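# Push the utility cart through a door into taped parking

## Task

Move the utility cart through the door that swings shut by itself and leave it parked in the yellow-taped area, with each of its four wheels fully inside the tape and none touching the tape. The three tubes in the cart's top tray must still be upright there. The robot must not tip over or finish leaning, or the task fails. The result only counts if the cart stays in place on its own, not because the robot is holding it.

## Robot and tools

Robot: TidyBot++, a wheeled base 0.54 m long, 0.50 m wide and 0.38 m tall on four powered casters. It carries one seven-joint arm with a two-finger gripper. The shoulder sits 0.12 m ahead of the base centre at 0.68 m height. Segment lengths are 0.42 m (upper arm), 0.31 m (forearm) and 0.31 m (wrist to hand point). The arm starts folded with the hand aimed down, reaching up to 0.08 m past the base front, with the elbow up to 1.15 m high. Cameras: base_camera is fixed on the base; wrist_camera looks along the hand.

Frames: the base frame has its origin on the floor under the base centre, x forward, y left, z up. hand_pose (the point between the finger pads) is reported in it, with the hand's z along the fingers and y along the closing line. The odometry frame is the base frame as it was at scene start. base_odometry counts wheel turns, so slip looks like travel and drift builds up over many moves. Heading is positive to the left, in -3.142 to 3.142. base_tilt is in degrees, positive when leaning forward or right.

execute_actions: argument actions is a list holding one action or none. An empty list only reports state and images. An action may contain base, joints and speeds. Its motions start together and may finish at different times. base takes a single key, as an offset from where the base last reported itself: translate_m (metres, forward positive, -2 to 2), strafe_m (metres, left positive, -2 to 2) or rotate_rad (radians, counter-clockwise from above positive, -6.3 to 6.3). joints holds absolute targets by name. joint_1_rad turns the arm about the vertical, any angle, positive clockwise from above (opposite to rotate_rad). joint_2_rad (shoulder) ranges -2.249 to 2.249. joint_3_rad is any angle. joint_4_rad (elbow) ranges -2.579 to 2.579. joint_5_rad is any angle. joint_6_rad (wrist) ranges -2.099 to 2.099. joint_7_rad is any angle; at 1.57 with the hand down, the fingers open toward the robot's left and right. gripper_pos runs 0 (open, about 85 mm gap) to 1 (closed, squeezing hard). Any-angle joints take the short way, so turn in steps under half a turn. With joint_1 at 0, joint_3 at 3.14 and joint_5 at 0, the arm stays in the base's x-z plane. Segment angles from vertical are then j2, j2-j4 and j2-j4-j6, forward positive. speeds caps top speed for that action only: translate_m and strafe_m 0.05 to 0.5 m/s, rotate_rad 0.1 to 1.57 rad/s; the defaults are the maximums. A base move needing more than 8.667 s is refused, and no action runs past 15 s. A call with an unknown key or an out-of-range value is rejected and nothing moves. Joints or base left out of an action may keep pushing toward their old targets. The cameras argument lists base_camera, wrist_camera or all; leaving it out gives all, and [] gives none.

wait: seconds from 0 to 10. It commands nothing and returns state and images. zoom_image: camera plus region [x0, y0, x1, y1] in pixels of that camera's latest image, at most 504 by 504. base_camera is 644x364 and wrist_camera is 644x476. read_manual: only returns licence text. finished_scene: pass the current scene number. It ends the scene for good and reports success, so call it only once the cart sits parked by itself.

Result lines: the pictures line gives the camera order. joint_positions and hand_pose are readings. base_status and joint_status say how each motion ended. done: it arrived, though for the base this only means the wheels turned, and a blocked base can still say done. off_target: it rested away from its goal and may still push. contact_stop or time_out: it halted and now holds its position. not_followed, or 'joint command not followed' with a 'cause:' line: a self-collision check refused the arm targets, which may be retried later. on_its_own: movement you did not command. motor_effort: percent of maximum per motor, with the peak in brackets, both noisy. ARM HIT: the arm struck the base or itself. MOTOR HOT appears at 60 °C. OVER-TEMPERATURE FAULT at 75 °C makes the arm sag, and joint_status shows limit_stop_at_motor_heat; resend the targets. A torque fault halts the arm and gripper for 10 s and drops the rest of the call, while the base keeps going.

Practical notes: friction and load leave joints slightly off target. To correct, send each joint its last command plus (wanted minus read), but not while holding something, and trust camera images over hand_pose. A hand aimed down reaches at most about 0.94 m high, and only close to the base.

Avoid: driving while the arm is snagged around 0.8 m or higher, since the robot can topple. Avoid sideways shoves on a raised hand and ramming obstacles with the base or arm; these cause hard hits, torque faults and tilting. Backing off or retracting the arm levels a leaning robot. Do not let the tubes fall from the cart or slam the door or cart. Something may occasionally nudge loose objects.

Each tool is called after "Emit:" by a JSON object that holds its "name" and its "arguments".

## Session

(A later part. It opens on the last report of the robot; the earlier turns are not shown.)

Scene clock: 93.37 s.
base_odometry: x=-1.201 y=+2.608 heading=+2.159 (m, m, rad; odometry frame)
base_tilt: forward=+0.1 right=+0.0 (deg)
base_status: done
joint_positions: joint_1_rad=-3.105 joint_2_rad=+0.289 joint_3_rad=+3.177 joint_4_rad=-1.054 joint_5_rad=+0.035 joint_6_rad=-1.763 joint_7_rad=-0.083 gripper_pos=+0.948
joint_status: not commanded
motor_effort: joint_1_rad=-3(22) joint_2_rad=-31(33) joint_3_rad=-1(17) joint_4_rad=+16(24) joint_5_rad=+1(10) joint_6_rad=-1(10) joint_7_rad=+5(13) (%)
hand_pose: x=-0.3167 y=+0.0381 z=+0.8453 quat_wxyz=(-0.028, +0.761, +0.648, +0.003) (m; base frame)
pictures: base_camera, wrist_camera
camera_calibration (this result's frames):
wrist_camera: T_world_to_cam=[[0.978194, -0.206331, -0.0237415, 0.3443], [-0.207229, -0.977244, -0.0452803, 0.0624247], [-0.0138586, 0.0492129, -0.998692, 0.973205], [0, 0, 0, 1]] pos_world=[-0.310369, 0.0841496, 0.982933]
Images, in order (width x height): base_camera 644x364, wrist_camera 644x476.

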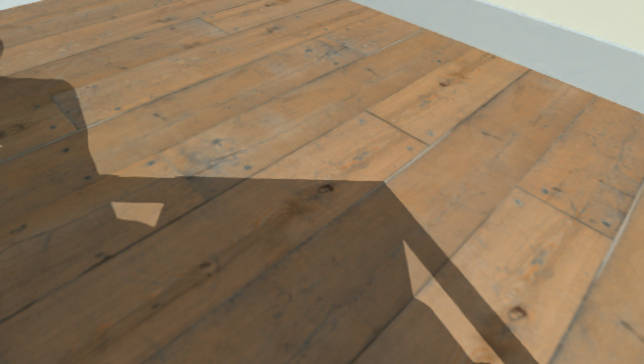

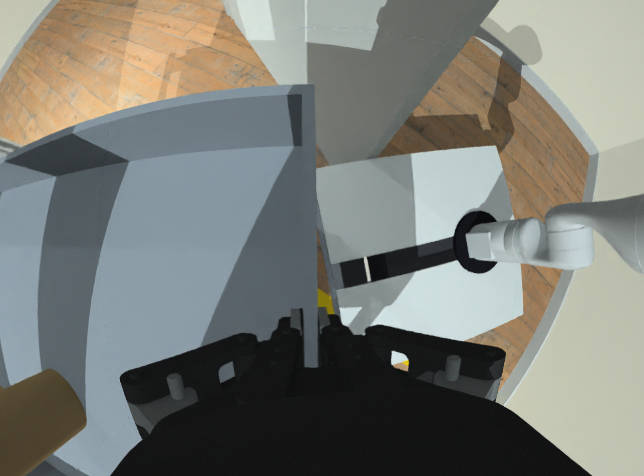

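Emit:
{"name": "execute_actions", "arguments": {"actions": [{"base": {"rotate_rad": 1.1}, "speeds": {"rotate_rad": 0.24}}]}}

Scene clock: 101.77 s.
base_odometry: x=-1.201 y=+2.608 heading=-3.026 (m, m, rad; odometry frame)
base_tilt: forward=+0.1 right=+0.0 (deg)
base_status: done
joint_positions: joint_1_rad=-3.107 joint_2_rad=+0.291 joint_3_rad=+3.175 joint_4_rad=-1.050 joint_5_rad=+0.035 joint_6_rad=-1.759 joint_7_rad=-0.083 gripper_pos=+0.948
joint_status: not commanded
motor_effort: joint_1_rad=-2(15) joint_2_rad=-33(34) joint_3_rad=-1(12) joint_4_rad=+15(21) joint_5_rad=-1(9) joint_6_rad=-2(6) joint_7_rad=+3(9) (%)
hand_pose: x=-0.3197 y=+0.0370 z=+0.8453 quat_wxyz=(-0.030, +0.760, +0.649, +0.001) (m; base frame)
pictures: base_camera, wrist_camera
camera_calibration (this result's frames):
wrist_camera: T_world_to_cam=[[0.978702, -0.203163, -0.0294508, 0.351852], [-0.204328, -0.977904, -0.0442104, 0.0608217], [-0.0198181, 0.0492864, -0.998588, 0.971248], [0, 0, 0, 1]] pos_world=[-0.312682, 0.0830917, 0.982928]
Images, in order (width x height): base_camera 644x364, wrist_camera 644x476.

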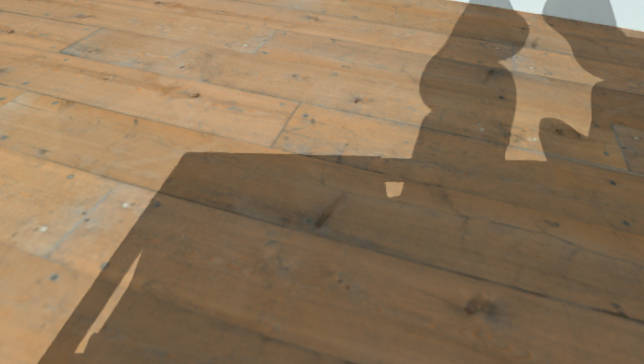

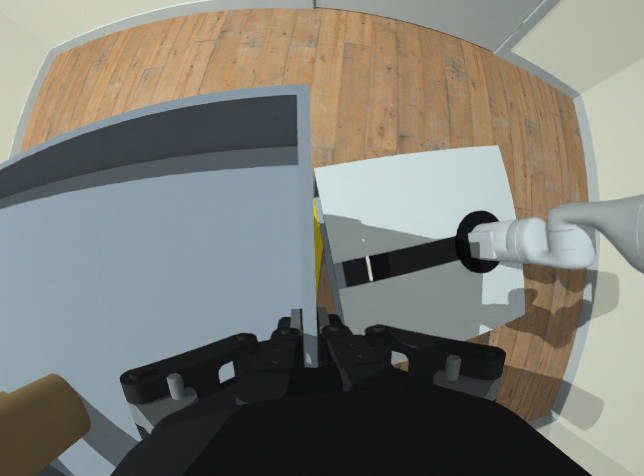

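Emit:
{"name": "execute_actions", "arguments": {"actions": [{"base": {"translate_m": -0.25}, "speeds": {"translate_m": 0.15}}]}}

Scene clock: 104.47 s.
base_odometry: x=-0.953 y=+2.637 heading=-3.025 (m, m, rad; odometry frame)
base_tilt: forward=+0.1 right=+0.1 (deg)
base_status: done
joint_positions: joint_1_rad=-3.166 joint_2_rad=+0.276 joint_3_rad=+3.118 joint_4_rad=-1.070 joint_5_rad=+0.018 joint_6_rad=-1.778 joint_7_rad=-0.014 gripper_pos=+0.948
joint_status: not commanded
motor_effort: joint_1_rad=+7(8) joint_2_rad=-28(33) joint_3_rad=+9(10) joint_4_rad=+19(30) joint_5_rad=+2(4) joint_6_rad=+0(14) joint_7_rad=-8(8) (%)
hand_pose: x=-0.3070 y=-0.0152 z=+0.8453 quat_wxyz=(-0.010, +0.696, +0.718, -0.002) (m; base frame)
pictures: base_camera, wrist_camera
camera_calibration (this result's frames):
wrist_camera: T_world_to_cam=[[0.999841, -0.0178391, -0.000180674, 0.313385], [-0.0178396, -0.999699, -0.0168651, 0.046153], [0.000120239, 0.0168656, -0.999858, 0.980805], [0, 0, 0, 1]] pos_world=[-0.31263, 0.0351877, 0.9815]
Images, in order (width x height): base_camera 644x364, wrist_camera 644x476.

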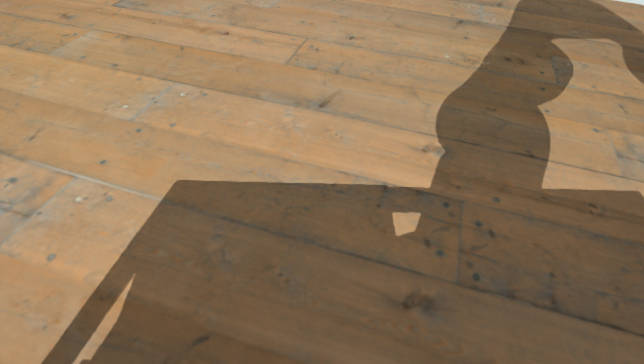

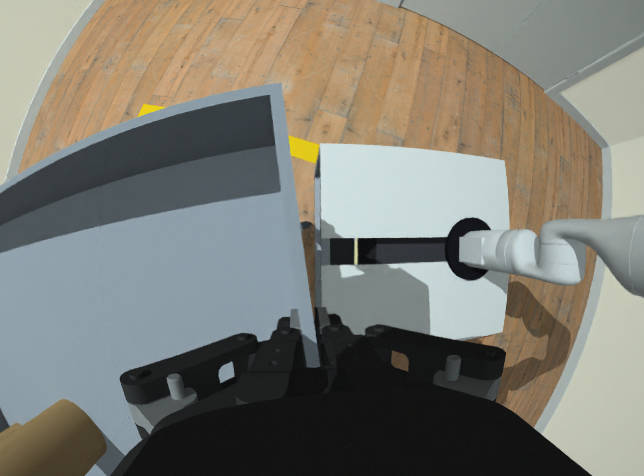

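Emit:
{"name": "execute_actions", "arguments": {"actions": [{"base": {"rotate_rad": -0.27}, "speeds": {"rotate_rad": 0.22}}]}}

Scene clock: 109.50 s.
base_odometry: x=-0.953 y=+2.637 heading=+2.990 (m, m, rad; odometry frame)
base_tilt: forward=+0.1 right=+0.1 (deg)
base_status: done
joint_positions: joint_1_rad=-3.167 joint_2_rad=+0.287 joint_3_rad=+3.121 joint_4_rad=-1.057 joint_5_rad=-0.020 joint_6_rad=-1.762 joint_7_rad=-0.011 gripper_pos=+0.948
joint_status: not commanded
motor_effort: joint_1_rad=+3(15) joint_2_rad=-32(32) joint_3_rad=+4(15) joint_4_rad=+14(20) joint_5_rad=+2(9) joint_6_rad=-4(4) joint_7_rad=-1(8) (%)
hand_pose: x=-0.3167 y=-0.0263 z=+0.8452 quat_wxyz=(-0.003, +0.693, +0.720, -0.022) (m; base frame)
pictures: base_camera, wrist_camera
camera_calibration (this result's frames):
wrist_camera: T_world_to_cam=[[0.99981, -0.00896923, -0.0173235, 0.337584], [-0.00860205, -0.999739, 0.0211552, 0.00564843], [-0.0175087, -0.0210021, -0.999626, 0.974083], [0, 0, 0, 1]] pos_world=[-0.320416, 0.0291326, 0.979447]
Images, in order (width x height): base_camera 644x364, wrist_camera 644x476.

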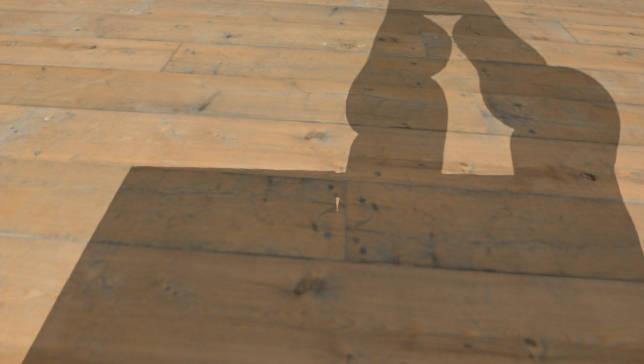

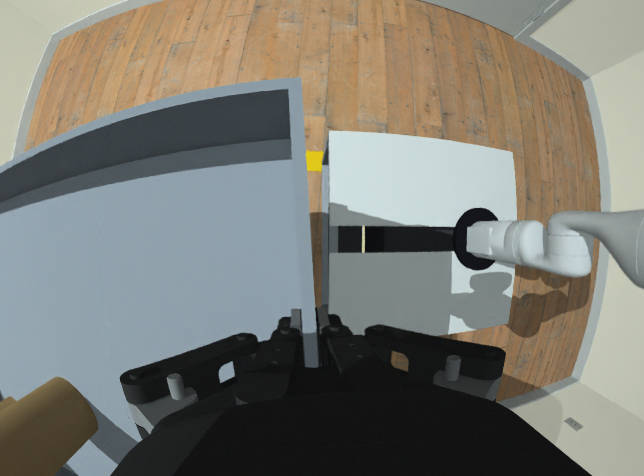

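Emit:
{"name": "execute_actions", "arguments": {"actions": [{"joints": {"gripper_pos": 0.3}}], "cameras": ["wrist_camera"]}}

Emit:
{"name": "execute_actions", "arguments": {"actions": [{"joints": {"joint_2_rad": 0.335, "joint_4_rad": -0.70, "joint_6_rad": -2.035}}], "cameras": ["wrist_camera"]}}

Scene clock: 111.17 s.
base_odometry: x=-0.953 y=+2.637 heading=+2.989 (m, m, rad; odometry frame)
base_tilt: forward=+0.1 right=+0.0 (deg)
base_status: not commanded
joint_positions: joint_1_rad=-3.140 joint_2_rad=+0.286 joint_3_rad=+3.142 joint_4_rad=-1.057 joint_5_rad=-0.020 joint_6_rad=-1.762 joint_7_rad=-0.011 gripper_pos=+0.300
joint_status: all done
motor_effort: joint_1_rad=-1(3) joint_2_rad=-29(33) joint_3_rad=+1(4) joint_4_rad=+19(19) joint_5_rad=+0(3) joint_6_rad=+0(4) joint_7_rad=+0(1) (%)
hand_pose: x=-0.3174 y=-0.0068 z=+0.8452 quat_wxyz=(-0.006, +0.710, +0.704, -0.020) (m; base frame)
pictures: wrist_camera
camera_calibration (this result's frames):
wrist_camera: T_world_to_cam=[[0.99829, -0.055748, -0.017604, 0.337942], [-0.0554856, -0.998346, 0.0150575, 0.0153882], [-0.0184143, -0.014055, -0.999732, 0.974266], [0, 0, 0, 1]] pos_world=[-0.31857, 0.0478956, 0.979722]
Images, in order (width x height): wrist_camera 644x476.

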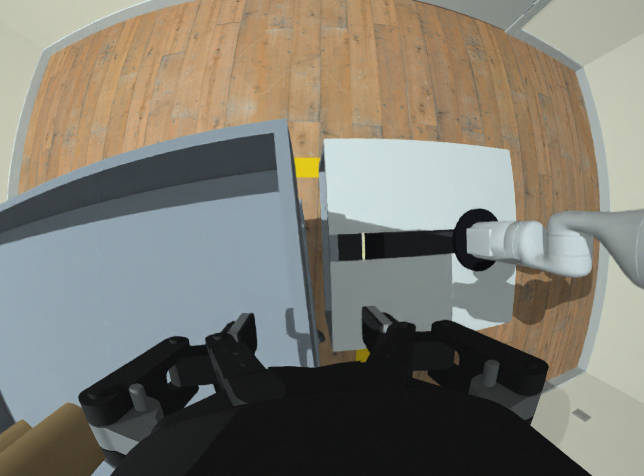

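Scene clock: 112.90 s.
base_odometry: x=-0.953 y=+2.637 heading=+2.989 (m, m, rad; odometry frame)
base_tilt: forward=+0.1 right=+0.1 (deg)
base_status: not commanded
joint_positions: joint_1_rad=-3.140 joint_2_rad=+0.321 joint_3_rad=+3.142 joint_4_rad=-0.718 joint_5_rad=-0.020 joint_6_rad=-1.998 joint_7_rad=-0.011 gripper_pos=+0.300
joint_status: all done
motor_effort: joint_1_rad=-1(0) joint_2_rad=-28(31) joint_3_rad=+1(1) joint_4_rad=+17(20) joint_5_rad=-1(1) joint_6_rad=+1(1) joint_7_rad=+0(0) (%)
hand_pose: x=-0.3170 y=-0.0064 z=+0.9308 quat_wxyz=(-0.030, +0.707, +0.705, -0.043) (m; base frame)
pictures: wrist_camera
camera_calibration (this result's frames):
wrist_camera: T_world_to_cam=[[0.995051, -0.0511663, -0.0851784, 0.400916], [-0.0499198, -0.998614, 0.0167019, 0.014786], [-0.0859148, -0.0123671, -0.996226, 1.03526], [0, 0, 0, 1]] pos_world=[-0.309249, 0.0480821, 1.06526]
Images, in order (width x height): wrist_camera 644x476.

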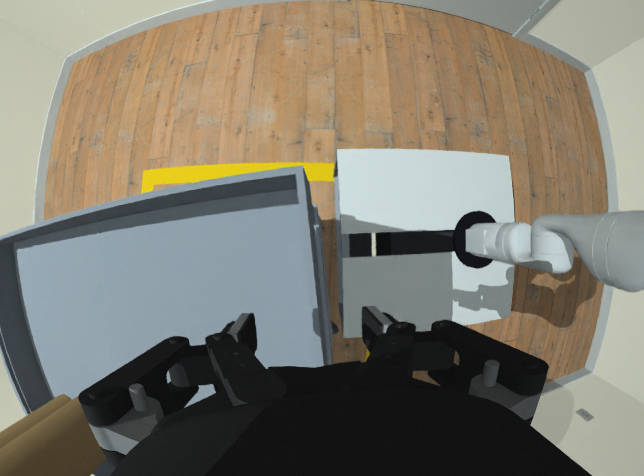

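Emit:
{"name": "execute_actions", "arguments": {"actions": [{"base": {"translate_m": 0.35}, "joints": {"joint_2_rad": -0.2, "joint_7_rad": 1.5}}], "cameras": ["wrist_camera"]}}

Scene clock: 116.10 s.
base_odometry: x=-1.299 y=+2.691 heading=+2.989 (m, m, rad; odometry frame)
base_tilt: forward=+0.1 right=+0.0 (deg)
base_status: done
joint_positions: joint_1_rad=-3.140 joint_2_rad=-0.204 joint_3_rad=+3.142 joint_4_rad=-0.714 joint_5_rad=-0.020 joint_6_rad=-2.001 joint_7_rad=+1.476 gripper_pos=+0.300
joint_status: all done
motor_effort: joint_1_rad=-1(0) joint_2_rad=-3(35) joint_3_rad=+1(0) joint_4_rad=+14(19) joint_5_rad=-1(1) joint_6_rad=+5(6) joint_7_rad=+0(0) (%)
hand_pose: x=-0.1328 y=-0.0066 z=+1.1168 quat_wxyz=(-0.309, +0.039, +0.950, -0.022) (m; base frame)
pictures: wrist_camera
camera_calibration (this result's frames):
wrist_camera: T_world_to_cam=[[0.109224, 0.990799, -0.0799236, 0.116892], [0.797613, -0.135342, -0.587789, 0.814074], [-0.593198, 0.00045278, -0.805057, 0.955603], [0, 0, 0, 1]] pos_world=[-0.0952215, -0.00607033, 1.25716]
Images, in order (width x height): wrist_camera 644x476.

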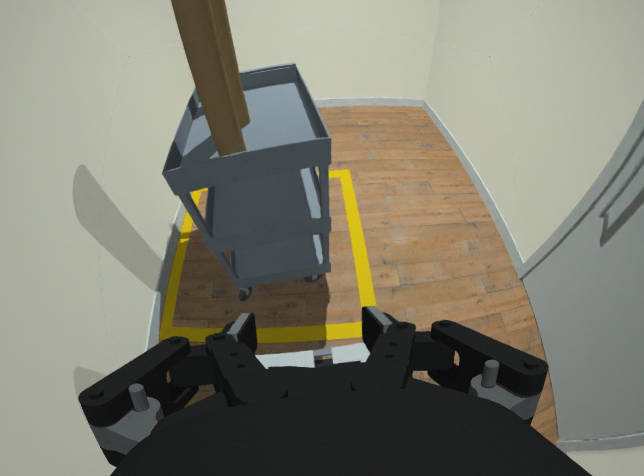

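Emit:
{"name": "zoom_image", "arguments": {"camera": "wrist_camera", "region": [130, 0, 400, 200]}}

Emit:
{"name": "zoom_image", "arguments": {"camera": "wrist_camera", "region": [140, 150, 400, 350]}}

Region (130, 0, 400, 200) of wrist_camera's 644x476 image, scaled by 1.867; it fills the top 373 rows of this view, and the rest is white.

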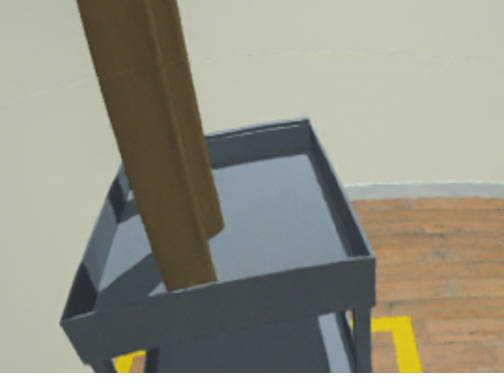

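Region (140, 150, 400, 350) of wrist_camera's 644x476 image, scaled by 1.938; it fills the top 388 rows of this view, and the rest is white.

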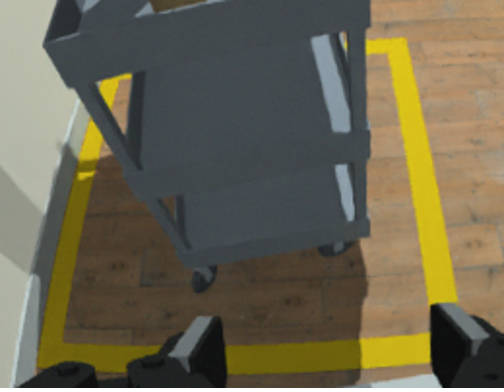

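Emit:
{"name": "zoom_image", "arguments": {"camera": "wrist_camera", "region": [160, 0, 270, 170]}}

Emit:
{"name": "zoom_image", "arguments": {"camera": "wrist_camera", "region": [50, 140, 210, 300]}}

Region (160, 0, 270, 170) of wrist_camera's 644x476 image, scaled by 2.965; it fills the left 326 columns of this view, and the rest is white.

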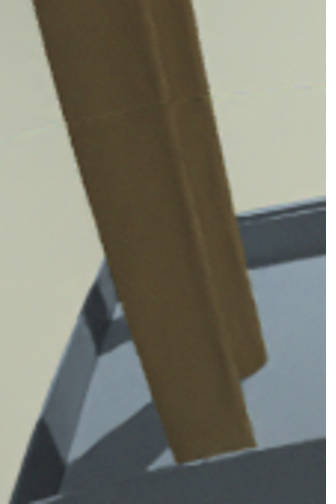

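Region (50, 140, 210, 300) of wrist_camera's 644x476 image, scaled by 3.150.

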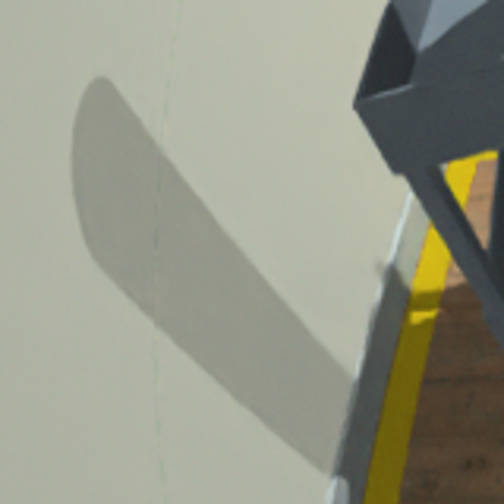

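Emit:
{"name": "execute_actions", "arguments": {"actions": [{"base": {"strafe_m": 0.2}}], "cameras": ["wrist_camera"]}}

Scene clock: 119.40 s.
base_odometry: x=-1.329 y=+2.493 heading=+2.989 (m, m, rad; odometry frame)
base_tilt: forward=+0.1 right=+0.1 (deg)
base_status: done
joint_positions: joint_1_rad=-3.140 joint_2_rad=-0.204 joint_3_rad=+3.146 joint_4_rad=-0.714 joint_5_rad=-0.020 joint_6_rad=-2.001 joint_7_rad=+1.476 gripper_pos=+0.300
joint_status: not commanded
motor_effort: joint_1_rad=-1(2) joint_2_rad=-3(4) joint_3_rad=+1(1) joint_4_rad=+14(13) joint_5_rad=-1(1) joint_6_rad=+5(5) joint_7_rad=+0(0) (%)
hand_pose: x=-0.1329 y=-0.0053 z=+1.1168 quat_wxyz=(-0.310, +0.041, +0.950, -0.022) (m; base frame)
pictures: wrist_camera
camera_calibration (this result's frames):
wrist_camera: T_world_to_cam=[[0.112937, 0.990331, -0.0805648, 0.116842], [0.797113, -0.138711, -0.587682, 0.814106], [-0.593174, 0.00215148, -0.805071, 0.955593], [0, 0, 0, 1]] pos_world=[-0.0952971, -0.00484245, 1.25717]
Images, in order (width x height): wrist_camera 644x476.

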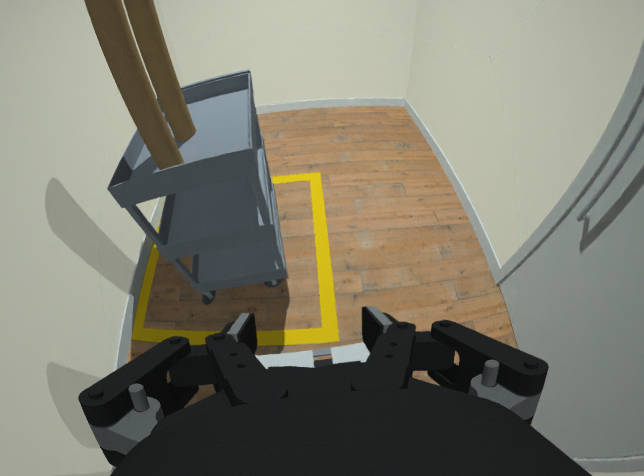

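Emit:
{"name": "zoom_image", "arguments": {"camera": "wrist_camera", "region": [70, 0, 260, 190]}}

Region (70, 0, 260, 190) of wrist_camera's 644x476 image, scaled by 2.653.

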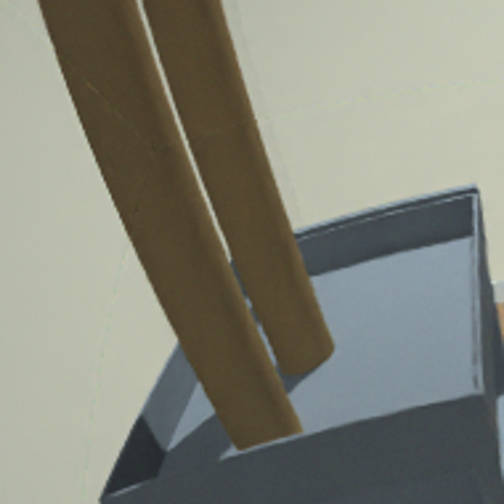

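Emit:
{"name": "finished_scene", "arguments": {"scene": 2}}

The scene is finished: the task was done.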